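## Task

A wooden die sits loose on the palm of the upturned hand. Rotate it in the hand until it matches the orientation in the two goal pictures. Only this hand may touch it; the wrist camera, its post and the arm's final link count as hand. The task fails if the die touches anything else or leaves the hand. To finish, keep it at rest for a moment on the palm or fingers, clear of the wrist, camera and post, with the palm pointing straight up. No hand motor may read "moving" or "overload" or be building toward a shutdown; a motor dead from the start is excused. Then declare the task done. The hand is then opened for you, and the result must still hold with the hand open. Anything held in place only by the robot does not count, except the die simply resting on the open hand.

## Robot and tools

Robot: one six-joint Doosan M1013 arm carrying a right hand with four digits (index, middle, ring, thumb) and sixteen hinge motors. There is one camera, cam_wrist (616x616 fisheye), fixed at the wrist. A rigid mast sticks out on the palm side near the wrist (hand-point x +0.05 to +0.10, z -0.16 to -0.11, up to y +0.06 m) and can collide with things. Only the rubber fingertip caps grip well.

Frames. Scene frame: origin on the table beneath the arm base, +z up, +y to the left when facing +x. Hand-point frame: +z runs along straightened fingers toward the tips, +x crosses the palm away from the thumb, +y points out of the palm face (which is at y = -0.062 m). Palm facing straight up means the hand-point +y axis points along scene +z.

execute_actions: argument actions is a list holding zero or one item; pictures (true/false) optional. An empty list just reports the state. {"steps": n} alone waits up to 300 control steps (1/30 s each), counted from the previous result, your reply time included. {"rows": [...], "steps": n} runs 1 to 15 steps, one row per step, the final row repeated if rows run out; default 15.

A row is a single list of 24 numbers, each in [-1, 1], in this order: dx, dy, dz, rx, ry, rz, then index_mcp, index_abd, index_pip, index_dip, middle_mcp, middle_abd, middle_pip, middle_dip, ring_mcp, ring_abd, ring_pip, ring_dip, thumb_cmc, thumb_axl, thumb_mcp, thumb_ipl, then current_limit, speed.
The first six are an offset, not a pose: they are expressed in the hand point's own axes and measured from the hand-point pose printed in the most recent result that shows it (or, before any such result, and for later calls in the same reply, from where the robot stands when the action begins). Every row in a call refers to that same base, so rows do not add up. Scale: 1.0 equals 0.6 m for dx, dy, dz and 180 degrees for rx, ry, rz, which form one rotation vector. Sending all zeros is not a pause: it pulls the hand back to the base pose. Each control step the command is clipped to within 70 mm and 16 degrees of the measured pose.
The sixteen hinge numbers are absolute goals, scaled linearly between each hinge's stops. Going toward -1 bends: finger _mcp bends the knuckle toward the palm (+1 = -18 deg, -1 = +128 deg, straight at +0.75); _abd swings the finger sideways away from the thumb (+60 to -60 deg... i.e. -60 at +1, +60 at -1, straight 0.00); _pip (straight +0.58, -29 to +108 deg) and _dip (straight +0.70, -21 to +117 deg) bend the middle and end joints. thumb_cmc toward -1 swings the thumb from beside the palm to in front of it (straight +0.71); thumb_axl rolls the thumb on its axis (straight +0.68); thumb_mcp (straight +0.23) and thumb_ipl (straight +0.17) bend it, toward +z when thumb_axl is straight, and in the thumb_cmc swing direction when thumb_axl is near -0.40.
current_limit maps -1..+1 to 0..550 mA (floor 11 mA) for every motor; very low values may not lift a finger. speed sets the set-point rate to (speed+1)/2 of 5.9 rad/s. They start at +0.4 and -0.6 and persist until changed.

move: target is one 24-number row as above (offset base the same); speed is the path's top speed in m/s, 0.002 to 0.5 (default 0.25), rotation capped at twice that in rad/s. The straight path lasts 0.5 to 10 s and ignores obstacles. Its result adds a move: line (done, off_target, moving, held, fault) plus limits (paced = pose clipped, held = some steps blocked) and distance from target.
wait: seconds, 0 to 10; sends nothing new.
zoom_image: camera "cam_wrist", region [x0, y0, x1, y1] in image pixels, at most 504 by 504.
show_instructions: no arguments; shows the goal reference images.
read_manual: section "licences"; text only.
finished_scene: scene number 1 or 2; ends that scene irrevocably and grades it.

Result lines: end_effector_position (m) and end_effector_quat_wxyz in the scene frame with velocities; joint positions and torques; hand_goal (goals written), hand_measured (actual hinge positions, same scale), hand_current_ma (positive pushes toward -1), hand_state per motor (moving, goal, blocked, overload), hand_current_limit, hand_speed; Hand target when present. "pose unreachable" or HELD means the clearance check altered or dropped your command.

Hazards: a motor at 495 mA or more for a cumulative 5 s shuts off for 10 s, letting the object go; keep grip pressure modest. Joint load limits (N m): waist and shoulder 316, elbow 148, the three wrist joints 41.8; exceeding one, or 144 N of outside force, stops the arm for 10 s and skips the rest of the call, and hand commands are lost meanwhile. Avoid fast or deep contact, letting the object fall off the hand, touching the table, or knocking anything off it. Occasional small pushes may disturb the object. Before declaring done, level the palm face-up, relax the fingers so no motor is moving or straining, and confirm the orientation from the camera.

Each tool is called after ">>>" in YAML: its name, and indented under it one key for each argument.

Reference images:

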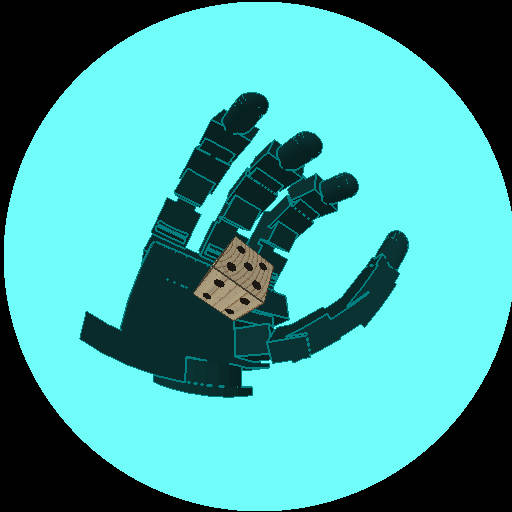

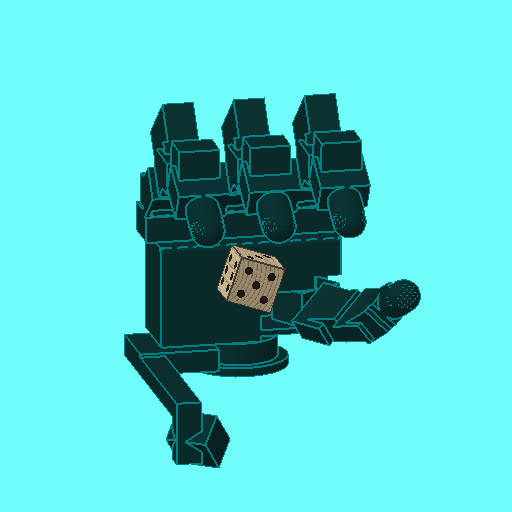

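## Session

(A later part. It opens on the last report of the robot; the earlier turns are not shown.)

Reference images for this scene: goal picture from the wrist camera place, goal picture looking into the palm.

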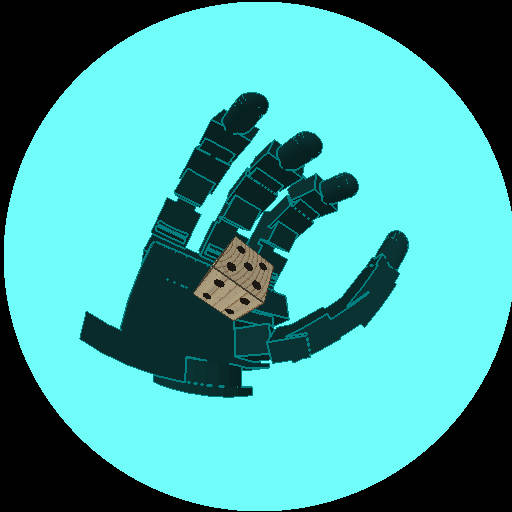

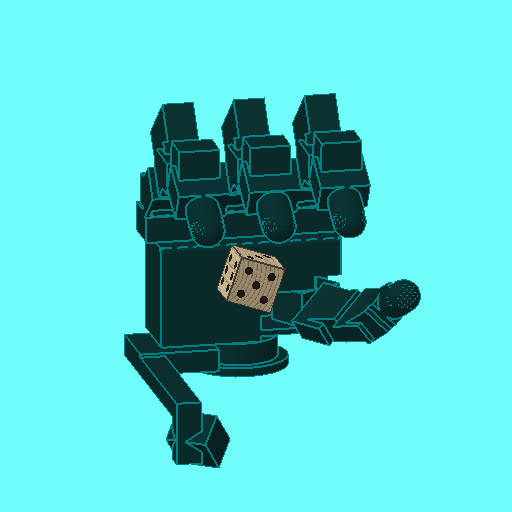

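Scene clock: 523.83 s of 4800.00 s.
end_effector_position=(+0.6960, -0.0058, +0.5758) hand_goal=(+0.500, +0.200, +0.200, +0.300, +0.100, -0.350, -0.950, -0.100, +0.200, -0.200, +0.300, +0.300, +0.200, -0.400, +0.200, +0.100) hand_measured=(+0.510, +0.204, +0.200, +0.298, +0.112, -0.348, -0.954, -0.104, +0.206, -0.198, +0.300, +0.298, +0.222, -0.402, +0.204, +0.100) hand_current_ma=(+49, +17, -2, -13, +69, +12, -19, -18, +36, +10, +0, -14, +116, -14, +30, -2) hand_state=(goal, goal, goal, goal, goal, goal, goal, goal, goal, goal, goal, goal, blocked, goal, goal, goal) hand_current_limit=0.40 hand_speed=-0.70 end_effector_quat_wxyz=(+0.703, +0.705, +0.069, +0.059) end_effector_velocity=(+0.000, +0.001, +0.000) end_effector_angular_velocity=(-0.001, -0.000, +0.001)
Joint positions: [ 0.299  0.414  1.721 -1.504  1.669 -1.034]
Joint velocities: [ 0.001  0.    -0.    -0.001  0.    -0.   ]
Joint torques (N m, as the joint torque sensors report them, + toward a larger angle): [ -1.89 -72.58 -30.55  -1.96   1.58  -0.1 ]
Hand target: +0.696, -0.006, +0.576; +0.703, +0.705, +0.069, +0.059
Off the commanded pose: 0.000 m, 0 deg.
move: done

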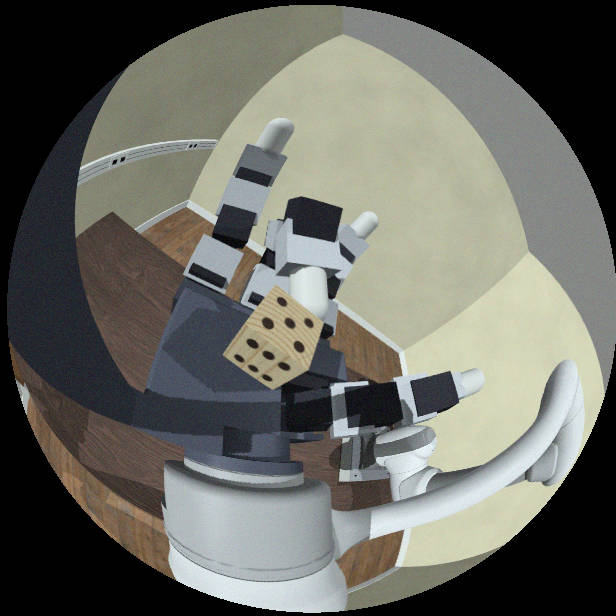

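>>> move:
  target: [0,0,0,0.17,0,0, 0.2,0.2,0.2,0.3, 0.1,-0.6,-0.95,-0.1, -0.2,0,0.3,0.3, 0.2,-0.4,0.2,0.1, 0.4,-0.5]
  speed: 0.12

Scene clock: 532.17 s of 4800.00 s.
end_effector_position=(+0.6961, -0.0055, +0.5758) hand_goal=(+0.200, +0.200, +0.200, +0.300, +0.100, -0.600, -0.950, -0.100, -0.200, +0.000, +0.300, +0.300, +0.200, -0.400, +0.200, +0.100) hand_measured=(+0.222, +0.204, +0.200, +0.298, +0.112, -0.598, -0.954, -0.104, -0.188, -0.004, +0.300, +0.298, +0.220, -0.402, +0.204, +0.100) hand_current_ma=(+120, +16, +0, -13, +62, +12, -19, -18, +74, -15, +0, -13, +103, -13, +30, -2) hand_state=(blocked, goal, goal, goal, goal, goal, goal, goal, goal, goal, goal, goal, goal, goal, goal, goal) hand_current_limit=0.40 hand_speed=-0.50 end_effector_quat_wxyz=(+0.493, +0.865, +0.082, +0.039) end_effector_velocity=(-0.001, -0.000, -0.000) end_effector_angular_velocity=(+0.006, +0.002, -0.003)
Joint positions: [ 0.309  0.325  1.573 -1.018  1.526 -1.252]
Joint velocities: [-0.001 -0.001 -0.002  0.007  0.001 -0.002]
Joint torques (N m, as the joint torque sensors report them, + toward a larger angle): [ -1.63 -69.82 -36.12   0.39   0.99  -0.17]
Hand target: +0.696, -0.006, +0.576; +0.492, +0.866, +0.082, +0.039
Off the commanded pose: 0.000 m, 0 deg.
move: done

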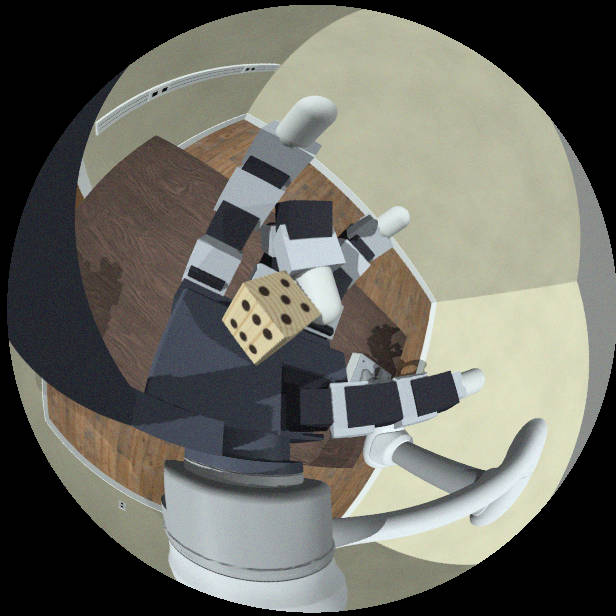

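>>> move:
  target: [0,0,0,-0.17,0,0, 0.2,0.2,0.2,0.3, 0.0,-0.6,-0.95,0, -0.2,0,0.3,0.3, 0.2,-0.4,0.2,0.1, 0.4,-0.8]

>>> move:
  target: [0,0,0,0,0,0, 0.2,0.2,0.2,0.3, 0.0,-0.25,-0.95,0, -0.2,0,0.3,0.3, 0.2,-0.4,0.2,0.1, 0.4,-0.8]

Scene clock: 539.80 s of 4800.00 s.
end_effector_position=(+0.6960, -0.0057, +0.5758) hand_goal=(+0.200, +0.200, +0.200, +0.300, +0.000, -0.600, -0.950, +0.000, -0.200, +0.000, +0.300, +0.300, +0.200, -0.400, +0.200, +0.100) hand_measured=(+0.222, +0.204, +0.200, +0.298, +0.012, -0.598, -0.954, -0.004, -0.190, -0.004, +0.300, +0.298, +0.218, -0.402, +0.204, +0.100) hand_current_ma=(+117, +16, +0, -13, +67, +12, -19, -18, +60, -15, +0, -13, +101, -13, +30, -2) hand_state=(blocked, goal, goal, goal, goal, goal, goal, goal, goal, goal, goal, goal, goal, goal, goal, goal) hand_current_limit=0.40 hand_speed=-0.80 end_effector_quat_wxyz=(+0.703, +0.705, +0.069, +0.059) end_effector_velocity=(+0.000, +0.000, -0.000) end_effector_angular_velocity=(-0.007, -0.001, +0.002)
Joint positions: [ 0.299  0.414  1.721 -1.504  1.669 -1.034]
Joint velocities: [-0.     0.001  0.002 -0.007  0.002  0.002]
Joint torques (N m, as the joint torque sensors report them, + toward a larger angle): [ -1.67 -71.11 -30.54  -1.6    1.24   0.36]
Hand target: +0.696, -0.006, +0.576; +0.704, +0.705, +0.069, +0.059
Off the commanded pose: 0.000 m, 0 deg.
move: done

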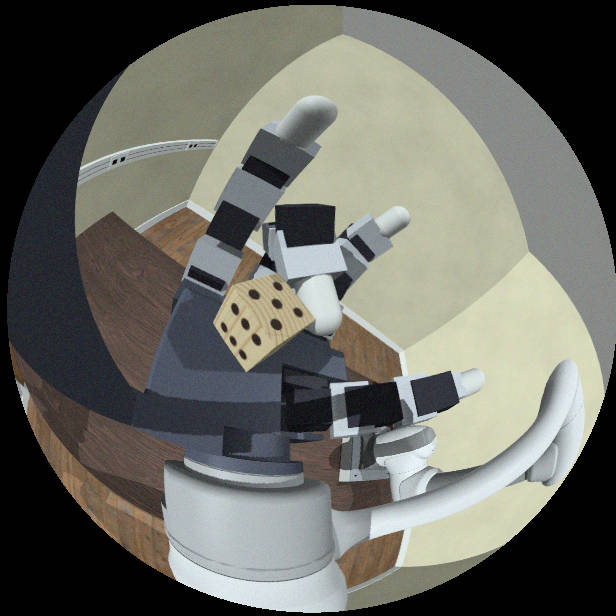

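Scene clock: 540.70 s of 4800.00 s.
end_effector_position=(+0.6960, -0.0058, +0.5758) hand_goal=(+0.200, +0.200, +0.200, +0.300, +0.000, -0.250, -0.950, +0.000, -0.200, +0.000, +0.300, +0.300, +0.200, -0.400, +0.200, +0.100) hand_measured=(+0.222, +0.204, +0.200, +0.298, +0.010, -0.254, -0.954, -0.004, -0.190, -0.004, +0.300, +0.298, +0.218, -0.402, +0.204, +0.100) hand_current_ma=(+117, +16, +0, -13, +52, -20, -19, -18, +60, -15, +0, -13, +101, -13, +30, -2) hand_state=(blocked, goal, goal, goal, goal, goal, goal, goal, goal, goal, goal, goal, goal, goal, goal, goal) hand_current_limit=0.40 hand_speed=-0.80 end_effector_quat_wxyz=(+0.703, +0.705, +0.069, +0.059) end_effector_velocity=(-0.000, +0.000, +0.000) end_effector_angular_velocity=(+0.000, -0.001, -0.001)
Joint positions: [ 0.299  0.414  1.721 -1.504  1.669 -1.034]
Joint velocities: [ 0.     0.    -0.001  0.001  0.001  0.   ]
Joint torques (N m, as the joint torque sensors report them, + toward a larger angle): [ -1.7  -72.63 -30.72  -1.66   1.3   -0.11]
Hand target: +0.696, -0.006, +0.576; +0.703, +0.705, +0.069, +0.059
Off the commanded pose: 0.000 m, 0 deg.
move: done

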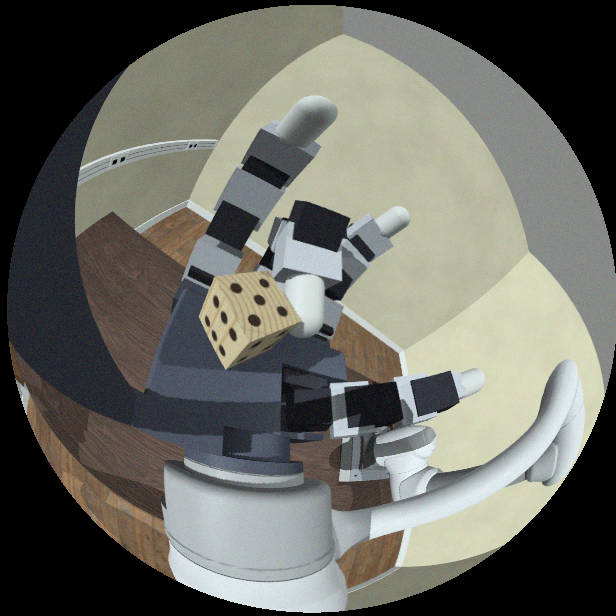

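>>> move:
  target: [0,0,0,0,0,0, 0.2,0.2,0.2,0.3, 0.1,-0.4,0.3,0.5, -0.5,0,0.4,0.4, 0.2,-0.4,0.2,0.1, 0.4,-0.3]

>>> move:
  target: [0,0,0,0.18,0,0.04, -0.3,0,0.4,0.4, -0.65,0,0.6,0.6, -0.5,0,0.4,0.4, 0.2,-0.4,0.2,0.1, 0.4,-0.6]
  speed: 0.15

Scene clock: 555.33 s of 4800.00 s.
end_effector_position=(+0.6960, -0.0057, +0.5758) hand_goal=(+0.200, +0.200, +0.200, +0.300, +0.100, -0.400, +0.300, +0.500, -0.500, +0.000, +0.400, +0.400, +0.200, -0.400, +0.200, +0.100) hand_measured=(+0.222, +0.204, +0.200, +0.298, +0.106, -0.398, +0.298, +0.498, -0.498, -0.004, +0.400, +0.398, +0.218, -0.402, +0.204, +0.100) hand_current_ma=(+116, +16, +0, -13, +31, +6, -7, -13, +16, -15, +2, -17, +101, -13, +30, -2) hand_state=(blocked, goal, goal, goal, goal, goal, goal, goal, goal, goal, goal, goal, goal, goal, goal, goal) hand_current_limit=0.40 hand_speed=-0.30 end_effector_quat_wxyz=(+0.703, +0.705, +0.069, +0.059) end_effector_velocity=(-0.000, +0.000, +0.000) end_effector_angular_velocity=(+0.001, -0.002, -0.001)
Joint positions: [ 0.299  0.414  1.721 -1.504  1.669 -1.034]
Joint velocities: [ 0.     0.    -0.001  0.001  0.     0.001]
Joint torques (N m, as the joint torque sensors report them, + toward a larger angle): [ -1.16 -73.22 -30.82  -1.6    1.27  -0.4 ]
Hand target: +0.696, -0.006, +0.576; +0.703, +0.705, +0.069, +0.059
Off the commanded pose: 0.000 m, 0 deg.
move: done

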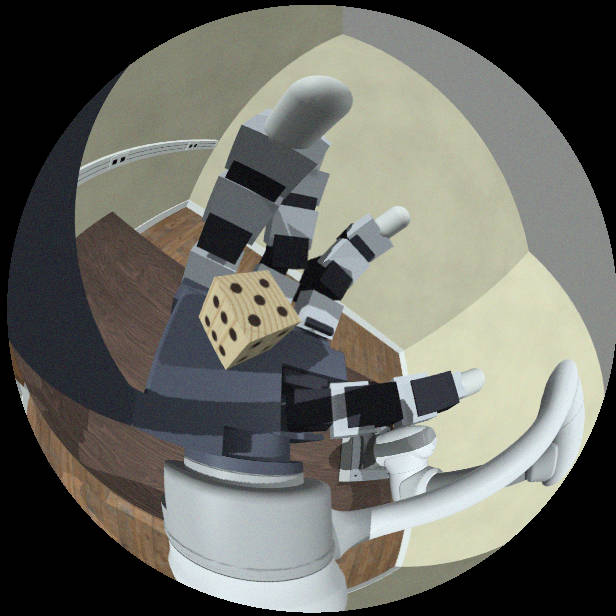

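Scene clock: 557.60 s of 4800.00 s.
end_effector_position=(+0.6961, -0.0055, +0.5758) hand_goal=(-0.300, +0.000, +0.400, +0.400, -0.650, +0.000, +0.600, +0.600, -0.500, +0.000, +0.400, +0.400, +0.200, -0.400, +0.200, +0.100) hand_measured=(-0.288, +0.004, +0.400, +0.398, -0.644, -0.002, +0.598, +0.598, -0.496, -0.002, +0.400, +0.398, +0.218, -0.402, +0.204, +0.100) hand_current_ma=(+69, +15, -4, -13, +28, -11, -7, -13, +22, -11, +2, -14, +101, -13, +30, -2) hand_state=(goal, goal, goal, goal, goal, goal, goal, goal, goal, goal, goal, goal, goal, goal, goal, goal) hand_current_limit=0.40 hand_speed=-0.60 end_effector_quat_wxyz=(+0.474, +0.876, +0.039, +0.081) end_effector_velocity=(+0.000, -0.000, +0.000) end_effector_angular_velocity=(+0.008, -0.000, -0.000)
Joint positions: [ 0.305  0.321  1.557 -1.     1.491 -1.152]
Joint velocities: [-0.001 -0.001 -0.003  0.007 -0.002 -0.003]
Joint torques (N m, as the joint torque sensors report them, + toward a larger angle): [ -0.61 -68.59 -37.2    0.26   1.13  -0.56]
Hand target: +0.696, -0.006, +0.576; +0.474, +0.876, +0.039, +0.081
Off the commanded pose: 0.000 m, 0 deg.
move: done

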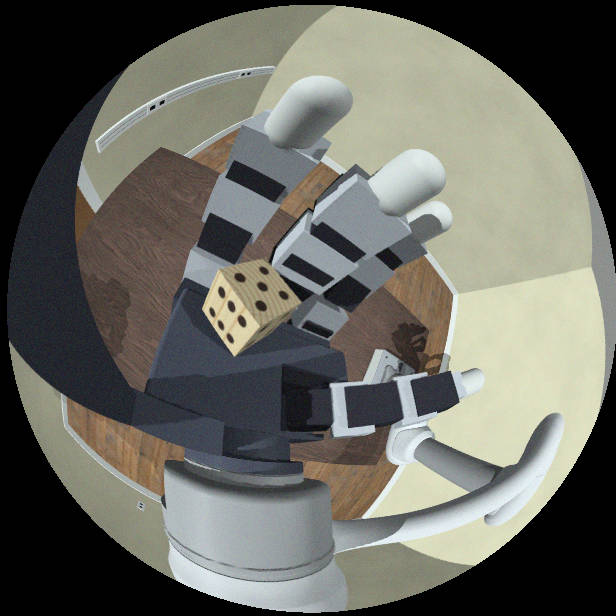

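>>> move:
  target: [0,0,0,-0.18,0,-0.04, 0.2,0.1,0.3,0.4, -0.95,0,0.7,0.7, -0.1,0,0.4,0.4, 0.2,-0.4,0.2,0.1, 0.4,-0.8]
  speed: 0.2

>>> move:
  target: [0,0,0,0,0,0, 0.2,0.1,0.3,0.4, 0.9,0,-0.5,0, -0.1,0,0.4,0.4, 0.2,-0.4,0.2,0.1, 0.4,0]

Scene clock: 567.37 s of 4800.00 s.
end_effector_position=(+0.6960, -0.0057, +0.5758) hand_goal=(+0.200, +0.100, +0.300, +0.400, -0.950, +0.000, +0.700, +0.700, -0.100, +0.000, +0.400, +0.400, +0.200, -0.400, +0.200, +0.100) hand_measured=(+0.208, +0.098, +0.306, +0.398, -0.952, -0.002, +0.698, +0.698, -0.094, -0.002, +0.400, +0.398, +0.218, -0.402, +0.204, +0.100) hand_current_ma=(+44, -11, +32, -13, -10, -10, -9, -13, +32, -11, +2, -13, +101, -13, +30, -2) hand_state=(goal, goal, goal, goal, goal, goal, goal, goal, goal, goal, goal, goal, goal, goal, goal, goal) hand_current_limit=0.40 hand_speed=-0.80 end_effector_quat_wxyz=(+0.703, +0.705, +0.069, +0.060) end_effector_velocity=(-0.000, +0.001, -0.000) end_effector_angular_velocity=(-0.006, -0.000, +0.002)
Joint positions: [ 0.299  0.414  1.721 -1.505  1.669 -1.034]
Joint velocities: [ 0.001  0.001  0.002 -0.005  0.003  0.002]
Joint torques (N m, as the joint torque sensors report them, + toward a larger angle): [ -3.52 -70.53 -31.46  -1.67   1.28  -0.06]
Hand target: +0.696, -0.006, +0.576; +0.704, +0.705, +0.069, +0.059
Off the commanded pose: 0.000 m, 0 deg.
move: done

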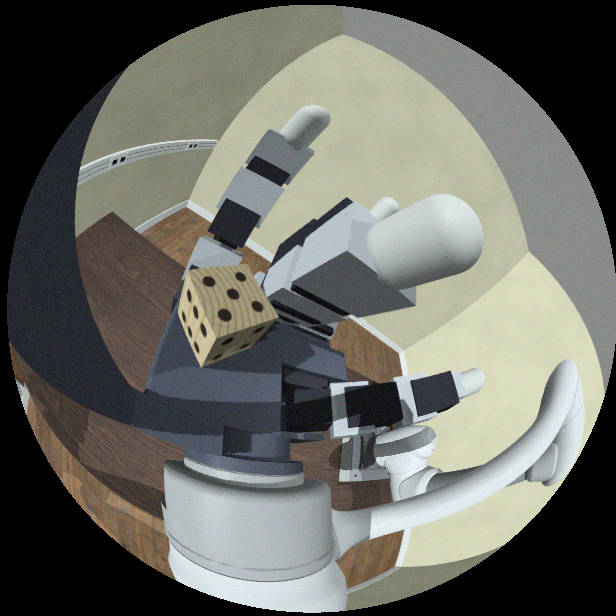

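Scene clock: 569.17 s of 4800.00 s.
end_effector_position=(+0.6960, -0.0057, +0.5758) hand_goal=(+0.200, +0.100, +0.300, +0.400, +0.900, +0.000, -0.500, +0.000, -0.100, +0.000, +0.400, +0.400, +0.200, -0.400, +0.200, +0.100) hand_measured=(+0.208, +0.098, +0.306, +0.398, +0.908, -0.002, -0.498, +0.002, -0.094, -0.002, +0.400, +0.398, +0.218, -0.402, +0.204, +0.100) hand_current_ma=(+44, -11, +32, -13, +40, -10, +8, +11, +32, -11, +2, -13, +101, -13, +30, -2) hand_state=(goal, goal, goal, goal, goal, goal, goal, goal, goal, goal, goal, goal, goal, goal, goal, goal) hand_current_limit=0.40 hand_speed=0.00 end_effector_quat_wxyz=(+0.703, +0.705, +0.069, +0.059) end_effector_velocity=(+0.000, -0.000, +0.000) end_effector_angular_velocity=(+0.000, -0.001, +0.001)
Joint positions: [ 0.299  0.414  1.721 -1.505  1.669 -1.034]
Joint velocities: [-0.    -0.    -0.001 -0.    -0.001 -0.   ]
Joint torques (N m, as the joint torque sensors report them, + toward a larger angle): [ -1.21 -72.06 -30.97  -1.76   1.42  -0.22]
Hand target: +0.696, -0.006, +0.576; +0.703, +0.705, +0.069, +0.060
Off the commanded pose: 0.000 m, 0 deg.
move: done

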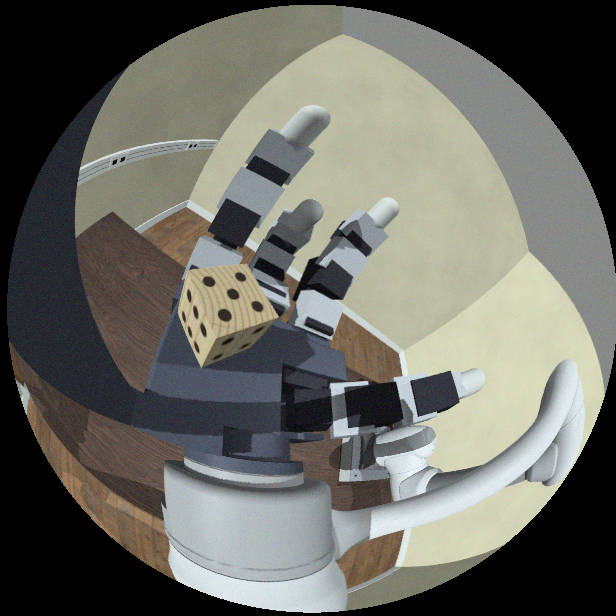

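>>> move:
  target: [0,0,0,0,0,0.09, -0.1,0,0.3,0.4, 0.9,0,-0.98,-0.3, -0.95,0,0.7,0.7, -0.3,-0.4,0.2,0.1, 0.4,-0.75]
  speed: 0.2

>>> move:
  target: [0,0,0,0,0,0, -0.1,0,0.3,0.4, 0.9,0,-0.98,-0.3, -0.2,0,0.4,0.4, -0.3,-0.4,0.2,0.1, 0.4,-0.2]

Scene clock: 582.87 s of 4800.00 s.
end_effector_position=(+0.6961, -0.0057, +0.5758) hand_goal=(-0.100, +0.000, +0.300, +0.400, +0.900, +0.000, -0.980, -0.300, -0.950, +0.000, +0.700, +0.700, -0.300, -0.400, +0.200, +0.100) hand_measured=(-0.086, +0.004, +0.304, +0.398, +0.908, -0.002, -0.978, -0.298, -0.952, -0.002, +0.698, +0.698, -0.284, -0.402, +0.204, +0.100) hand_current_ma=(+79, +17, +19, -13, +41, -10, +13, +11, -14, -7, -9, -14, +86, -13, +30, -2) hand_state=(goal, goal, goal, goal, goal, goal, goal, goal, goal, goal, goal, goal, goal, goal, goal, goal) hand_current_limit=0.40 hand_speed=-0.75 end_effector_quat_wxyz=(+0.688, +0.708, -0.031, +0.158) end_effector_velocity=(+0.000, +0.001, +0.000) end_effector_angular_velocity=(+0.001, -0.001, +0.001)
Joint positions: [ 0.295  0.438  1.666 -1.51   1.668 -0.783]
Joint velocities: [ 0.001 -0.    -0.001  0.001 -0.     0.001]
Joint torques (N m, as the joint torque sensors report them, + toward a larger angle): [ -1.08 -76.98 -31.94  -1.66   1.28  -0.2 ]
Hand target: +0.696, -0.006, +0.576; +0.688, +0.708, -0.031, +0.158
Off the commanded pose: 0.000 m, 0 deg.
move: done

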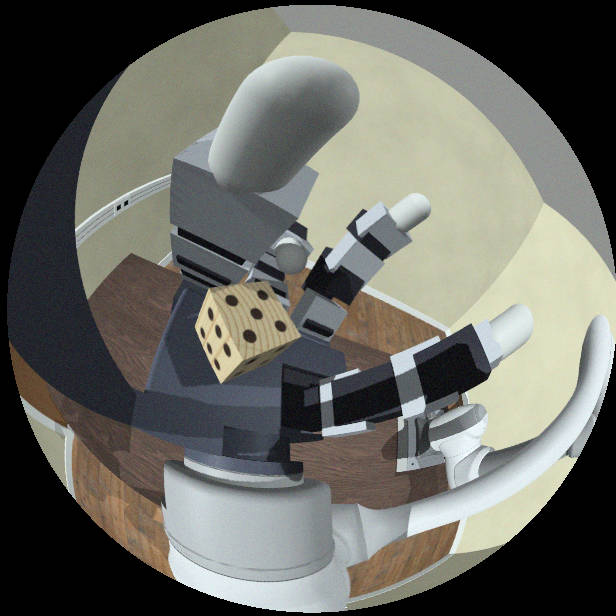

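Scene clock: 583.87 s of 4800.00 s.
end_effector_position=(+0.6961, -0.0057, +0.5758) hand_goal=(-0.100, +0.000, +0.300, +0.400, +0.900, +0.000, -0.980, -0.300, -0.200, +0.000, +0.400, +0.400, -0.300, -0.400, +0.200, +0.100) hand_measured=(-0.086, +0.004, +0.304, +0.398, +0.908, -0.002, -0.978, -0.298, -0.198, -0.002, +0.402, +0.402, -0.284, -0.402, +0.204, +0.100) hand_current_ma=(+79, +17, +19, -13, +41, -10, +13, +11, +11, -7, +8, +12, +86, -13, +30, -2) hand_state=(goal, goal, goal, goal, goal, goal, goal, goal, goal, goal, goal, goal, goal, goal, goal, goal) hand_current_limit=0.40 hand_speed=-0.20 end_effector_quat_wxyz=(+0.688, +0.708, -0.031, +0.158) end_effector_velocity=(+0.000, +0.001, +0.000) end_effector_angular_velocity=(-0.001, +0.000, +0.001)
Joint positions: [ 0.295  0.438  1.666 -1.51   1.668 -0.783]
Joint velocities: [ 0.001  0.    -0.    -0.     0.001 -0.001]
Joint torques (N m, as the joint torque sensors report them, + toward a larger angle): [ -1.21 -75.71 -31.69  -1.53   1.51  -0.22]
Hand target: +0.696, -0.006, +0.576; +0.688, +0.708, -0.031, +0.158
Off the commanded pose: 0.000 m, 0 deg.
move: done

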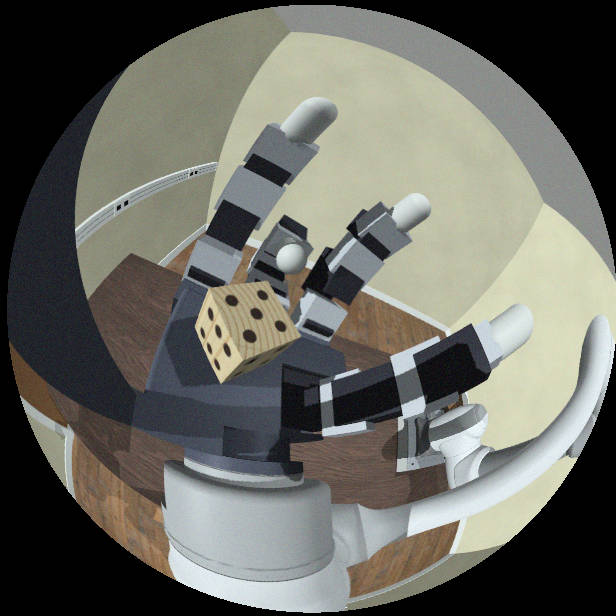

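>>> move:
  target: [0,0,0,0,0,0, 0.2,0.2,0.3,0.4, 0.0,-0.25,-0.95,0, -0.2,0,0.4,0.4, -0.3,-0.4,0.2,0.1, 0.4,-0.6]

>>> move:
  target: [0,0,0,0.15,0,0, 0.2,0.2,0.3,0.4, 0.0,-0.25,-0.95,0, -0.2,0,0.4,0.4, -0.3,-0.4,0.2,0.1, 0.4,-0.6]
  speed: 0.12

Scene clock: 596.37 s of 4800.00 s.
end_effector_position=(+0.6961, -0.0057, +0.5758) hand_goal=(+0.200, +0.200, +0.300, +0.400, +0.000, -0.250, -0.950, +0.000, -0.200, +0.000, +0.400, +0.400, -0.300, -0.400, +0.200, +0.100) hand_measured=(+0.206, +0.198, +0.302, +0.398, +0.008, -0.248, -0.954, -0.004, -0.198, -0.002, +0.402, +0.402, -0.284, -0.402, +0.204, +0.100) hand_current_ma=(+36, -4, +17, -13, +48, +15, -22, -20, +11, -7, +8, +12, +86, -13, +30, -2) hand_state=(goal, goal, goal, goal, goal, goal, goal, goal, goal, goal, goal, goal, goal, goal, goal, goal) hand_current_limit=0.40 hand_speed=-0.60 end_effector_quat_wxyz=(+0.688, +0.708, -0.031, +0.158) end_effector_velocity=(-0.000, +0.000, +0.000) end_effector_angular_velocity=(-0.001, +0.001, +0.000)
Joint positions: [ 0.295  0.438  1.666 -1.51   1.668 -0.783]
Joint velocities: [ 0.     0.     0.    -0.001  0.001 -0.   ]
Joint torques (N m, as the joint torque sensors report them, + toward a larger angle): [ -1.12 -75.75 -30.82  -1.42   1.68  -0.57]
Hand target: +0.696, -0.006, +0.576; +0.688, +0.708, -0.031, +0.158
Off the commanded pose: 0.000 m, 0 deg.
move: done

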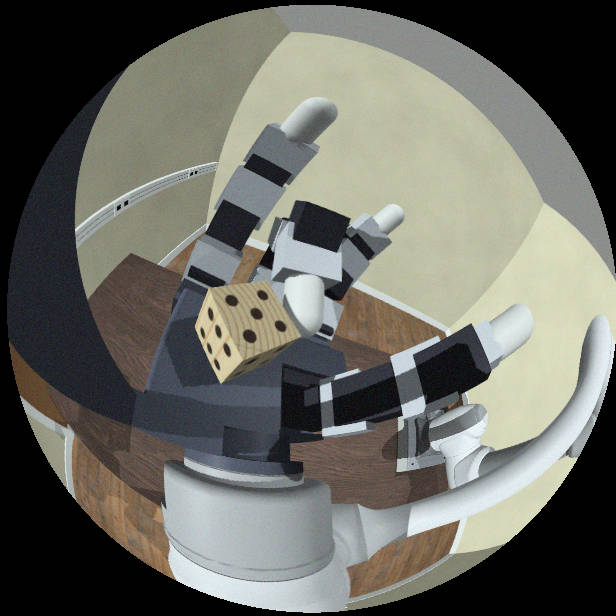

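Scene clock: 598.67 s of 4800.00 s.
end_effector_position=(+0.6961, -0.0055, +0.5758) hand_goal=(+0.200, +0.200, +0.300, +0.400, +0.000, -0.250, -0.950, +0.000, -0.200, +0.000, +0.400, +0.400, -0.300, -0.400, +0.200, +0.100) hand_measured=(+0.210, +0.200, +0.302, +0.398, +0.008, -0.248, -0.954, -0.004, -0.194, -0.002, +0.402, +0.402, -0.284, -0.402, +0.204, +0.100) hand_current_ma=(+49, -4, +17, -12, +48, +13, -22, -20, +34, -7, +8, +12, +84, -13, +30, -2) hand_state=(goal, goal, goal, goal, goal, goal, goal, goal, goal, goal, goal, goal, goal, goal, goal, goal) hand_current_limit=0.40 hand_speed=-0.60 end_effector_quat_wxyz=(+0.504, +0.849, +0.007, +0.161) end_effector_velocity=(-0.000, -0.001, +0.000) end_effector_angular_velocity=(+0.006, -0.000, -0.000)
Joint positions: [ 0.315  0.314  1.609 -1.135  1.425 -0.967]
Joint velocities: [-0.001 -0.002 -0.001  0.005 -0.002 -0.002]
Joint torques (N m, as the joint torque sensors report them, + toward a larger angle): [ -1.8  -67.16 -34.98  -0.41   0.52  -0.11]
Hand target: +0.696, -0.006, +0.576; +0.504, +0.849, +0.007, +0.161
Off the commanded pose: 0.000 m, 0 deg.
move: done

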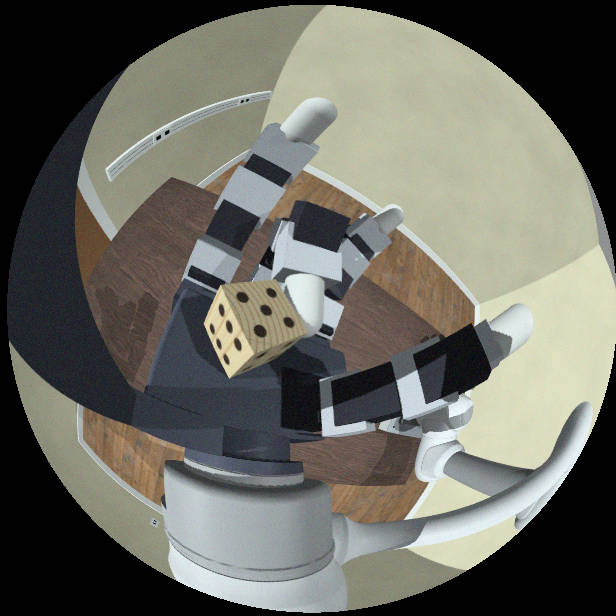

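>>> move:
  target: [0,0,0,0.03,0,-0.1, 0.2,0.2,0.3,0.4, 0.0,-0.25,-0.95,0, -0.2,0,0.4,0.4, -0.3,-0.4,0.2,0.1, 0.4,-0.6]
  speed: 0.1

Scene clock: 607.33 s of 4800.00 s.
end_effector_position=(+0.6961, -0.0055, +0.5758) hand_goal=(+0.200, +0.200, +0.300, +0.400, +0.000, -0.250, -0.950, +0.000, -0.200, +0.000, +0.400, +0.400, -0.300, -0.400, +0.200, +0.100) hand_measured=(+0.210, +0.200, +0.302, +0.398, +0.008, -0.248, -0.954, -0.004, -0.194, -0.002, +0.402, +0.402, -0.290, -0.402, +0.204, +0.100) hand_current_ma=(+52, -4, +17, -12, +48, +13, -22, -20, +39, -7, +8, +12, +50, -13, +30, -2) hand_state=(goal, goal, goal, goal, goal, goal, goal, goal, goal, goal, goal, goal, goal, goal, goal, goal) hand_current_limit=0.40 hand_speed=-0.60 end_effector_quat_wxyz=(+0.483, +0.860, +0.147, +0.080) end_effector_velocity=(+0.000, +0.000, +0.000) end_effector_angular_velocity=(+0.000, +0.004, +0.003)
Joint positions: [ 0.316  0.262  1.649 -1.047  1.392 -1.305]
Joint velocities: [ 0.001 -0.001 -0.     0.001 -0.    -0.006]
Joint torques (N m, as the joint torque sensors report them, + toward a larger angle): [ -2.37 -63.89 -36.55  -0.32   0.75   0.49]
Hand target: +0.696, -0.005, +0.576; +0.483, +0.860, +0.147, +0.080
Off the commanded pose: 0.000 m, 0 deg.
move: done

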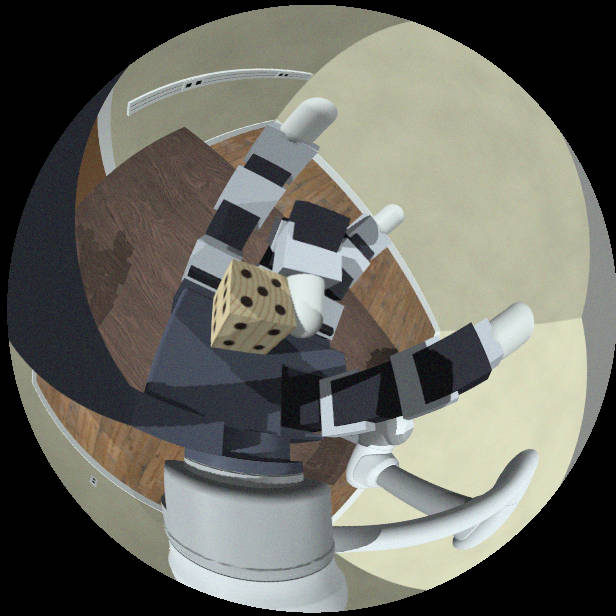

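>>> move:
  target: [0,0,0,-0.174,0,0, 0.2,0.2,0.3,0.4, 0.0,-0.5,-0.9,0.1, -0.2,0,0.4,0.4, -0.3,-0.4,0.2,0.1, 0.4,-0.9]

>>> move:
  target: [0,0,0,0,0,0, 0.2,0.2,0.3,0.4, 0.0,-0.3,0.7,0.7, -0.2,0,0.4,0.4, -0.3,-0.4,0.2,0.1, 0.4,-0.2]

>>> move:
  target: [0,0,0,0,0,0, 0.2,0.2,0.3,0.4, -0.8,0,0.7,0.7, -0.2,0,0.4,0.4, -0.3,-0.4,0.2,0.1, 0.4,-0.6]

Scene clock: 619.67 s of 4800.00 s.
end_effector_position=(+0.6961, -0.0057, +0.5758) hand_goal=(+0.200, +0.200, +0.300, +0.400, +0.000, -0.500, -0.900, +0.100, -0.200, +0.000, +0.400, +0.400, -0.300, -0.400, +0.200, +0.100) hand_measured=(+0.210, +0.200, +0.302, +0.398, +0.008, -0.498, -0.906, +0.096, -0.194, -0.002, +0.402, +0.402, -0.290, -0.402, +0.204, +0.100) hand_current_ma=(+53, -4, +17, -12, +48, +13, -33, -19, +40, -7, +8, +12, +48, -13, +30, -2) hand_state=(goal, goal, goal, goal, goal, goal, goal, goal, goal, goal, goal, goal, goal, goal, goal, goal) hand_current_limit=0.40 hand_speed=-0.90 end_effector_quat_wxyz=(+0.697, +0.698, +0.120, +0.116) end_effector_velocity=(+0.000, -0.000, -0.000) end_effector_angular_velocity=(-0.007, -0.002, +0.001)
Joint positions: [ 0.306  0.362  1.798 -1.582  1.545 -1.004]
Joint velocities: [-0.001  0.002  0.001 -0.007  0.002  0.003]
Joint torques (N m, as the joint torque sensors report them, + toward a larger angle): [  0.48 -66.38 -30.35  -1.69   1.25  -0.39]
Hand target: +0.696, -0.006, +0.576; +0.697, +0.698, +0.120, +0.116
Off the commanded pose: 0.000 m, 0 deg.
move: done

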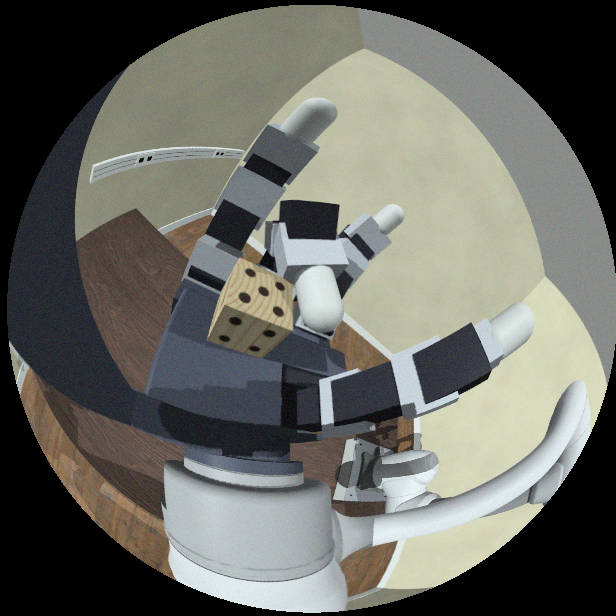

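Scene clock: 620.93 s of 4800.00 s.
end_effector_position=(+0.6960, -0.0057, +0.5758) hand_goal=(+0.200, +0.200, +0.300, +0.400, +0.000, -0.300, +0.700, +0.700, -0.200, +0.000, +0.400, +0.400, -0.300, -0.400, +0.200, +0.100) hand_measured=(+0.210, +0.200, +0.302, +0.398, -0.024, -0.296, -0.164, +0.694, -0.170, -0.034, +0.418, +0.404, -0.290, -0.402, +0.204, +0.100) hand_current_ma=(+53, -4, +17, -12, -130, +17, -382, -28, +185, -160, +96, +27, +48, -13, +30, -2) hand_state=(goal, goal, goal, goal, blocked, goal, blocked, goal, blocked, blocked, goal, goal, goal, goal, goal, goal) hand_current_limit=0.40 hand_speed=-0.20 end_effector_quat_wxyz=(+0.697, +0.698, +0.120, +0.116) end_effector_velocity=(-0.000, -0.001, -0.000) end_effector_angular_velocity=(-0.000, +0.001, -0.001)
Joint positions: [ 0.306  0.362  1.798 -1.582  1.545 -1.004]
Joint velocities: [-0.001 -0.     0.001  0.     0.001  0.   ]
Joint torques (N m, as the joint torque sensors report them, + toward a larger angle): [ -0.87 -67.35 -30.17  -2.08   1.53  -0.27]
Hand target: +0.696, -0.006, +0.576; +0.697, +0.698, +0.120, +0.116
Off the commanded pose: 0.000 m, 0 deg.
move: done

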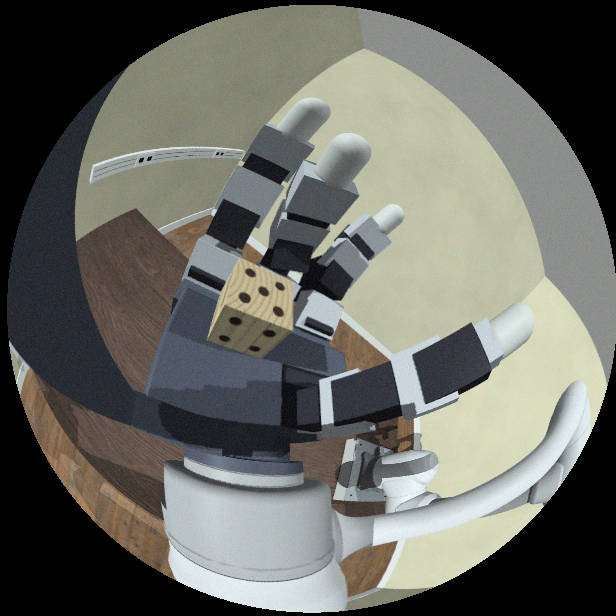

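Scene clock: 622.10 s of 4800.00 s.
end_effector_position=(+0.6960, -0.0057, +0.5758) hand_goal=(+0.200, +0.200, +0.300, +0.400, -0.800, +0.000, +0.700, +0.700, -0.200, +0.000, +0.400, +0.400, -0.300, -0.400, +0.200, +0.100) hand_measured=(+0.210, +0.200, +0.302, +0.398, -0.800, -0.002, +0.696, +0.698, -0.188, -0.004, +0.404, +0.402, -0.290, -0.402, +0.204, +0.100) hand_current_ma=(+53, -4, +17, -12, +1, -14, -22, -16, +67, -14, +21, +13, +48, -13, +30, -2) hand_state=(goal, goal, goal, goal, goal, goal, goal, goal, goal, goal, goal, goal, goal, goal, goal, goal) hand_current_limit=0.40 hand_speed=-0.60 end_effector_quat_wxyz=(+0.697, +0.698, +0.120, +0.116) end_effector_velocity=(-0.000, -0.001, -0.001) end_effector_angular_velocity=(+0.000, +0.001, -0.001)
Joint positions: [ 0.306  0.362  1.798 -1.582  1.545 -1.004]
Joint velocities: [-0.002 -0.     0.001  0.    -0.001  0.   ]
Joint torques (N m, as the joint torque sensors report them, + toward a larger angle): [ -1.38 -66.09 -29.96  -1.89   1.62  -0.07]
Hand target: +0.696, -0.006, +0.576; +0.697, +0.698, +0.120, +0.116
Off the commanded pose: 0.000 m, 0 deg.
move: done

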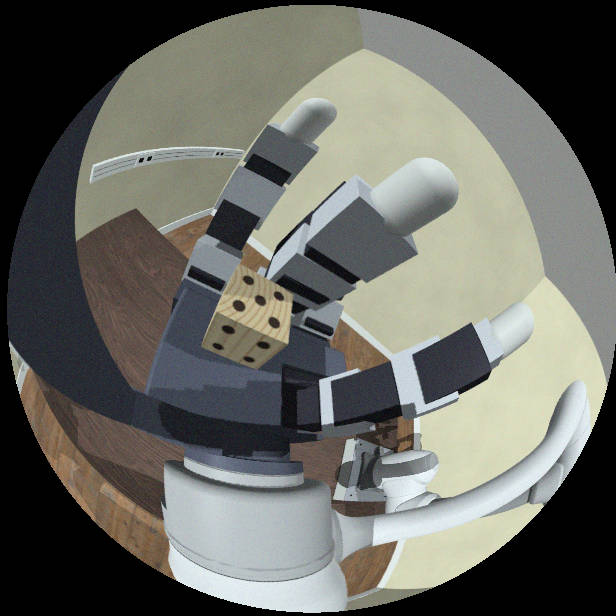

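>>> move:
  target: [0,0,0,0,0,0, 0.4,0.2,0.3,0.4, 0.97,0,-0.3,-0.3, 0.1,0,0.4,0.4, -0.1,-0.4,0.2,0.1, 0.4,0]

>>> move:
  target: [0,0,0,0,0,0, 0.4,0.2,0.3,0.4, 0.97,-0.2,-0.98,-0.3, 0.1,-0.1,0.4,0.4, -0.1,-0.4,0.2,0.1, 0.4,0]

>>> move:
  target: [0,0,0,0,0,0, 0.4,0.2,0.3,0.4, 0.1,-0.2,-0.95,-0.1, 0.1,-0.1,0.4,0.4, -0.1,-0.4,0.2,0.1, 0.4,-0.6]

Scene clock: 634.47 s of 4800.00 s.
end_effector_position=(+0.6960, -0.0057, +0.5758) hand_goal=(+0.400, +0.200, +0.300, +0.400, +0.970, +0.000, -0.300, -0.300, +0.100, +0.000, +0.400, +0.400, -0.100, -0.400, +0.200, +0.100) hand_measured=(+0.408, +0.200, +0.302, +0.398, +0.978, -0.002, -0.298, -0.298, +0.106, -0.004, +0.402, +0.402, -0.096, -0.402, +0.202, +0.100) hand_current_ma=(+47, -4, +15, -12, +42, -14, +12, +11, +33, -14, +15, +12, +21, -13, +18, -2) hand_state=(goal, goal, goal, goal, goal, goal, goal, goal, goal, goal, goal, goal, goal, goal, goal, goal) hand_current_limit=0.40 hand_speed=0.00 end_effector_quat_wxyz=(+0.697, +0.698, +0.120, +0.116) end_effector_velocity=(-0.000, +0.000, -0.000) end_effector_angular_velocity=(+0.000, -0.001, +0.001)
Joint positions: [ 0.306  0.362  1.798 -1.582  1.545 -1.004]
Joint velocities: [ 0.     0.     0.    -0.    -0.     0.001]
Joint torques (N m, as the joint torque sensors report them, + toward a larger angle): [ -1.28 -67.96 -30.3   -2.18   1.57  -0.15]
Hand target: +0.696, -0.006, +0.576; +0.697, +0.698, +0.120, +0.116
Off the commanded pose: 0.000 m, 0 deg.
move: done

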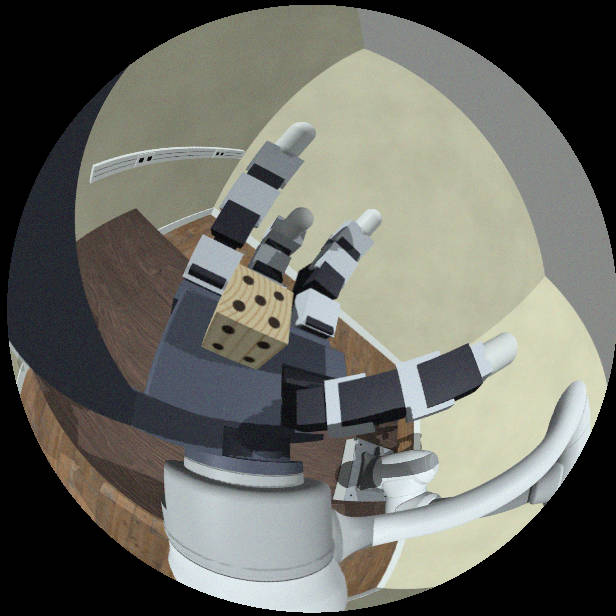

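Scene clock: 635.30 s of 4800.00 s.
end_effector_position=(+0.6960, -0.0057, +0.5758) hand_goal=(+0.400, +0.200, +0.300, +0.400, +0.970, -0.200, -0.980, -0.300, +0.100, -0.100, +0.400, +0.400, -0.100, -0.400, +0.200, +0.100) hand_measured=(+0.408, +0.200, +0.302, +0.398, +0.978, -0.198, -0.978, -0.298, +0.106, -0.098, +0.402, +0.402, -0.096, -0.402, +0.202, +0.100) hand_current_ma=(+47, -4, +15, -12, +44, +14, +14, +11, +33, +12, +15, +12, +21, -13, +18, -2) hand_state=(goal, goal, goal, goal, goal, goal, goal, goal, goal, goal, goal, goal, goal, goal, goal, goal) hand_current_limit=0.40 hand_speed=0.00 end_effector_quat_wxyz=(+0.697, +0.698, +0.120, +0.116) end_effector_velocity=(+0.000, -0.001, +0.000) end_effector_angular_velocity=(-0.001, -0.000, -0.000)
Joint positions: [ 0.306  0.362  1.798 -1.582  1.545 -1.004]
Joint velocities: [-0.002 -0.     0.    -0.001 -0.001  0.001]
Joint torques (N m, as the joint torque sensors report them, + toward a larger angle): [ -1.39 -67.11 -30.53  -2.13   1.75  -0.37]
Hand target: +0.696, -0.006, +0.576; +0.697, +0.698, +0.120, +0.116
Off the commanded pose: 0.000 m, 0 deg.
move: done

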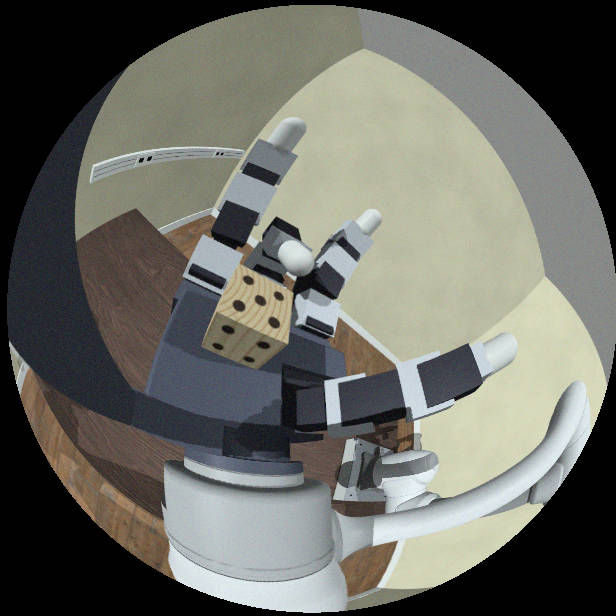

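Scene clock: 636.53 s of 4800.00 s.
end_effector_position=(+0.6960, -0.0057, +0.5758) hand_goal=(+0.400, +0.200, +0.300, +0.400, +0.100, -0.200, -0.950, -0.100, +0.100, -0.100, +0.400, +0.400, -0.100, -0.400, +0.200, +0.100) hand_measured=(+0.408, +0.200, +0.302, +0.398, +0.112, -0.198, -0.954, -0.104, +0.106, -0.098, +0.402, +0.402, -0.096, -0.402, +0.202, +0.100) hand_current_ma=(+47, -4, +15, -12, +65, +11, -19, -20, +33, +12, +15, +12, +21, -13, +18, -2) hand_state=(goal, goal, goal, goal, goal, goal, goal, goal, goal, goal, goal, goal, goal, goal, goal, goal) hand_current_limit=0.40 hand_speed=-0.60 end_effector_quat_wxyz=(+0.697, +0.698, +0.120, +0.116) end_effector_velocity=(-0.000, +0.001, +0.000) end_effector_angular_velocity=(-0.000, +0.001, +0.001)
Joint positions: [ 0.306  0.362  1.798 -1.582  1.545 -1.004]
Joint velocities: [ 0.001 -0.    -0.     0.     0.    -0.001]
Joint torques (N m, as the joint torque sensors report them, + toward a larger angle): [ -1.77 -66.32 -30.08  -1.98   1.39   0.01]
Hand target: +0.696, -0.006, +0.576; +0.697, +0.698, +0.120, +0.116
Off the commanded pose: 0.000 m, 0 deg.
move: done

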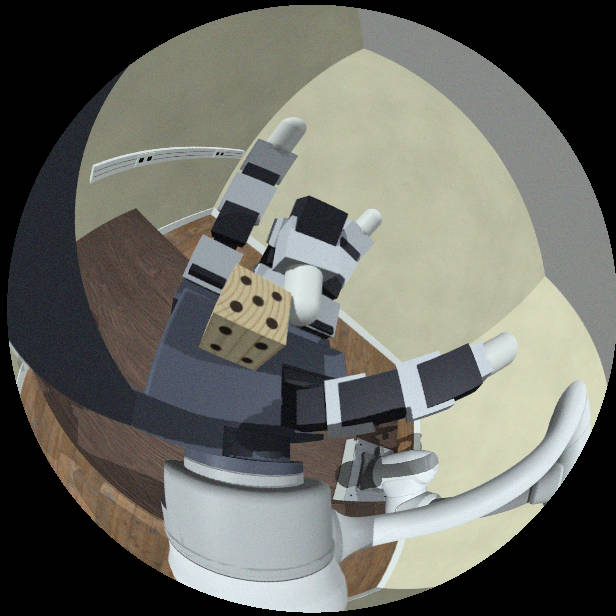

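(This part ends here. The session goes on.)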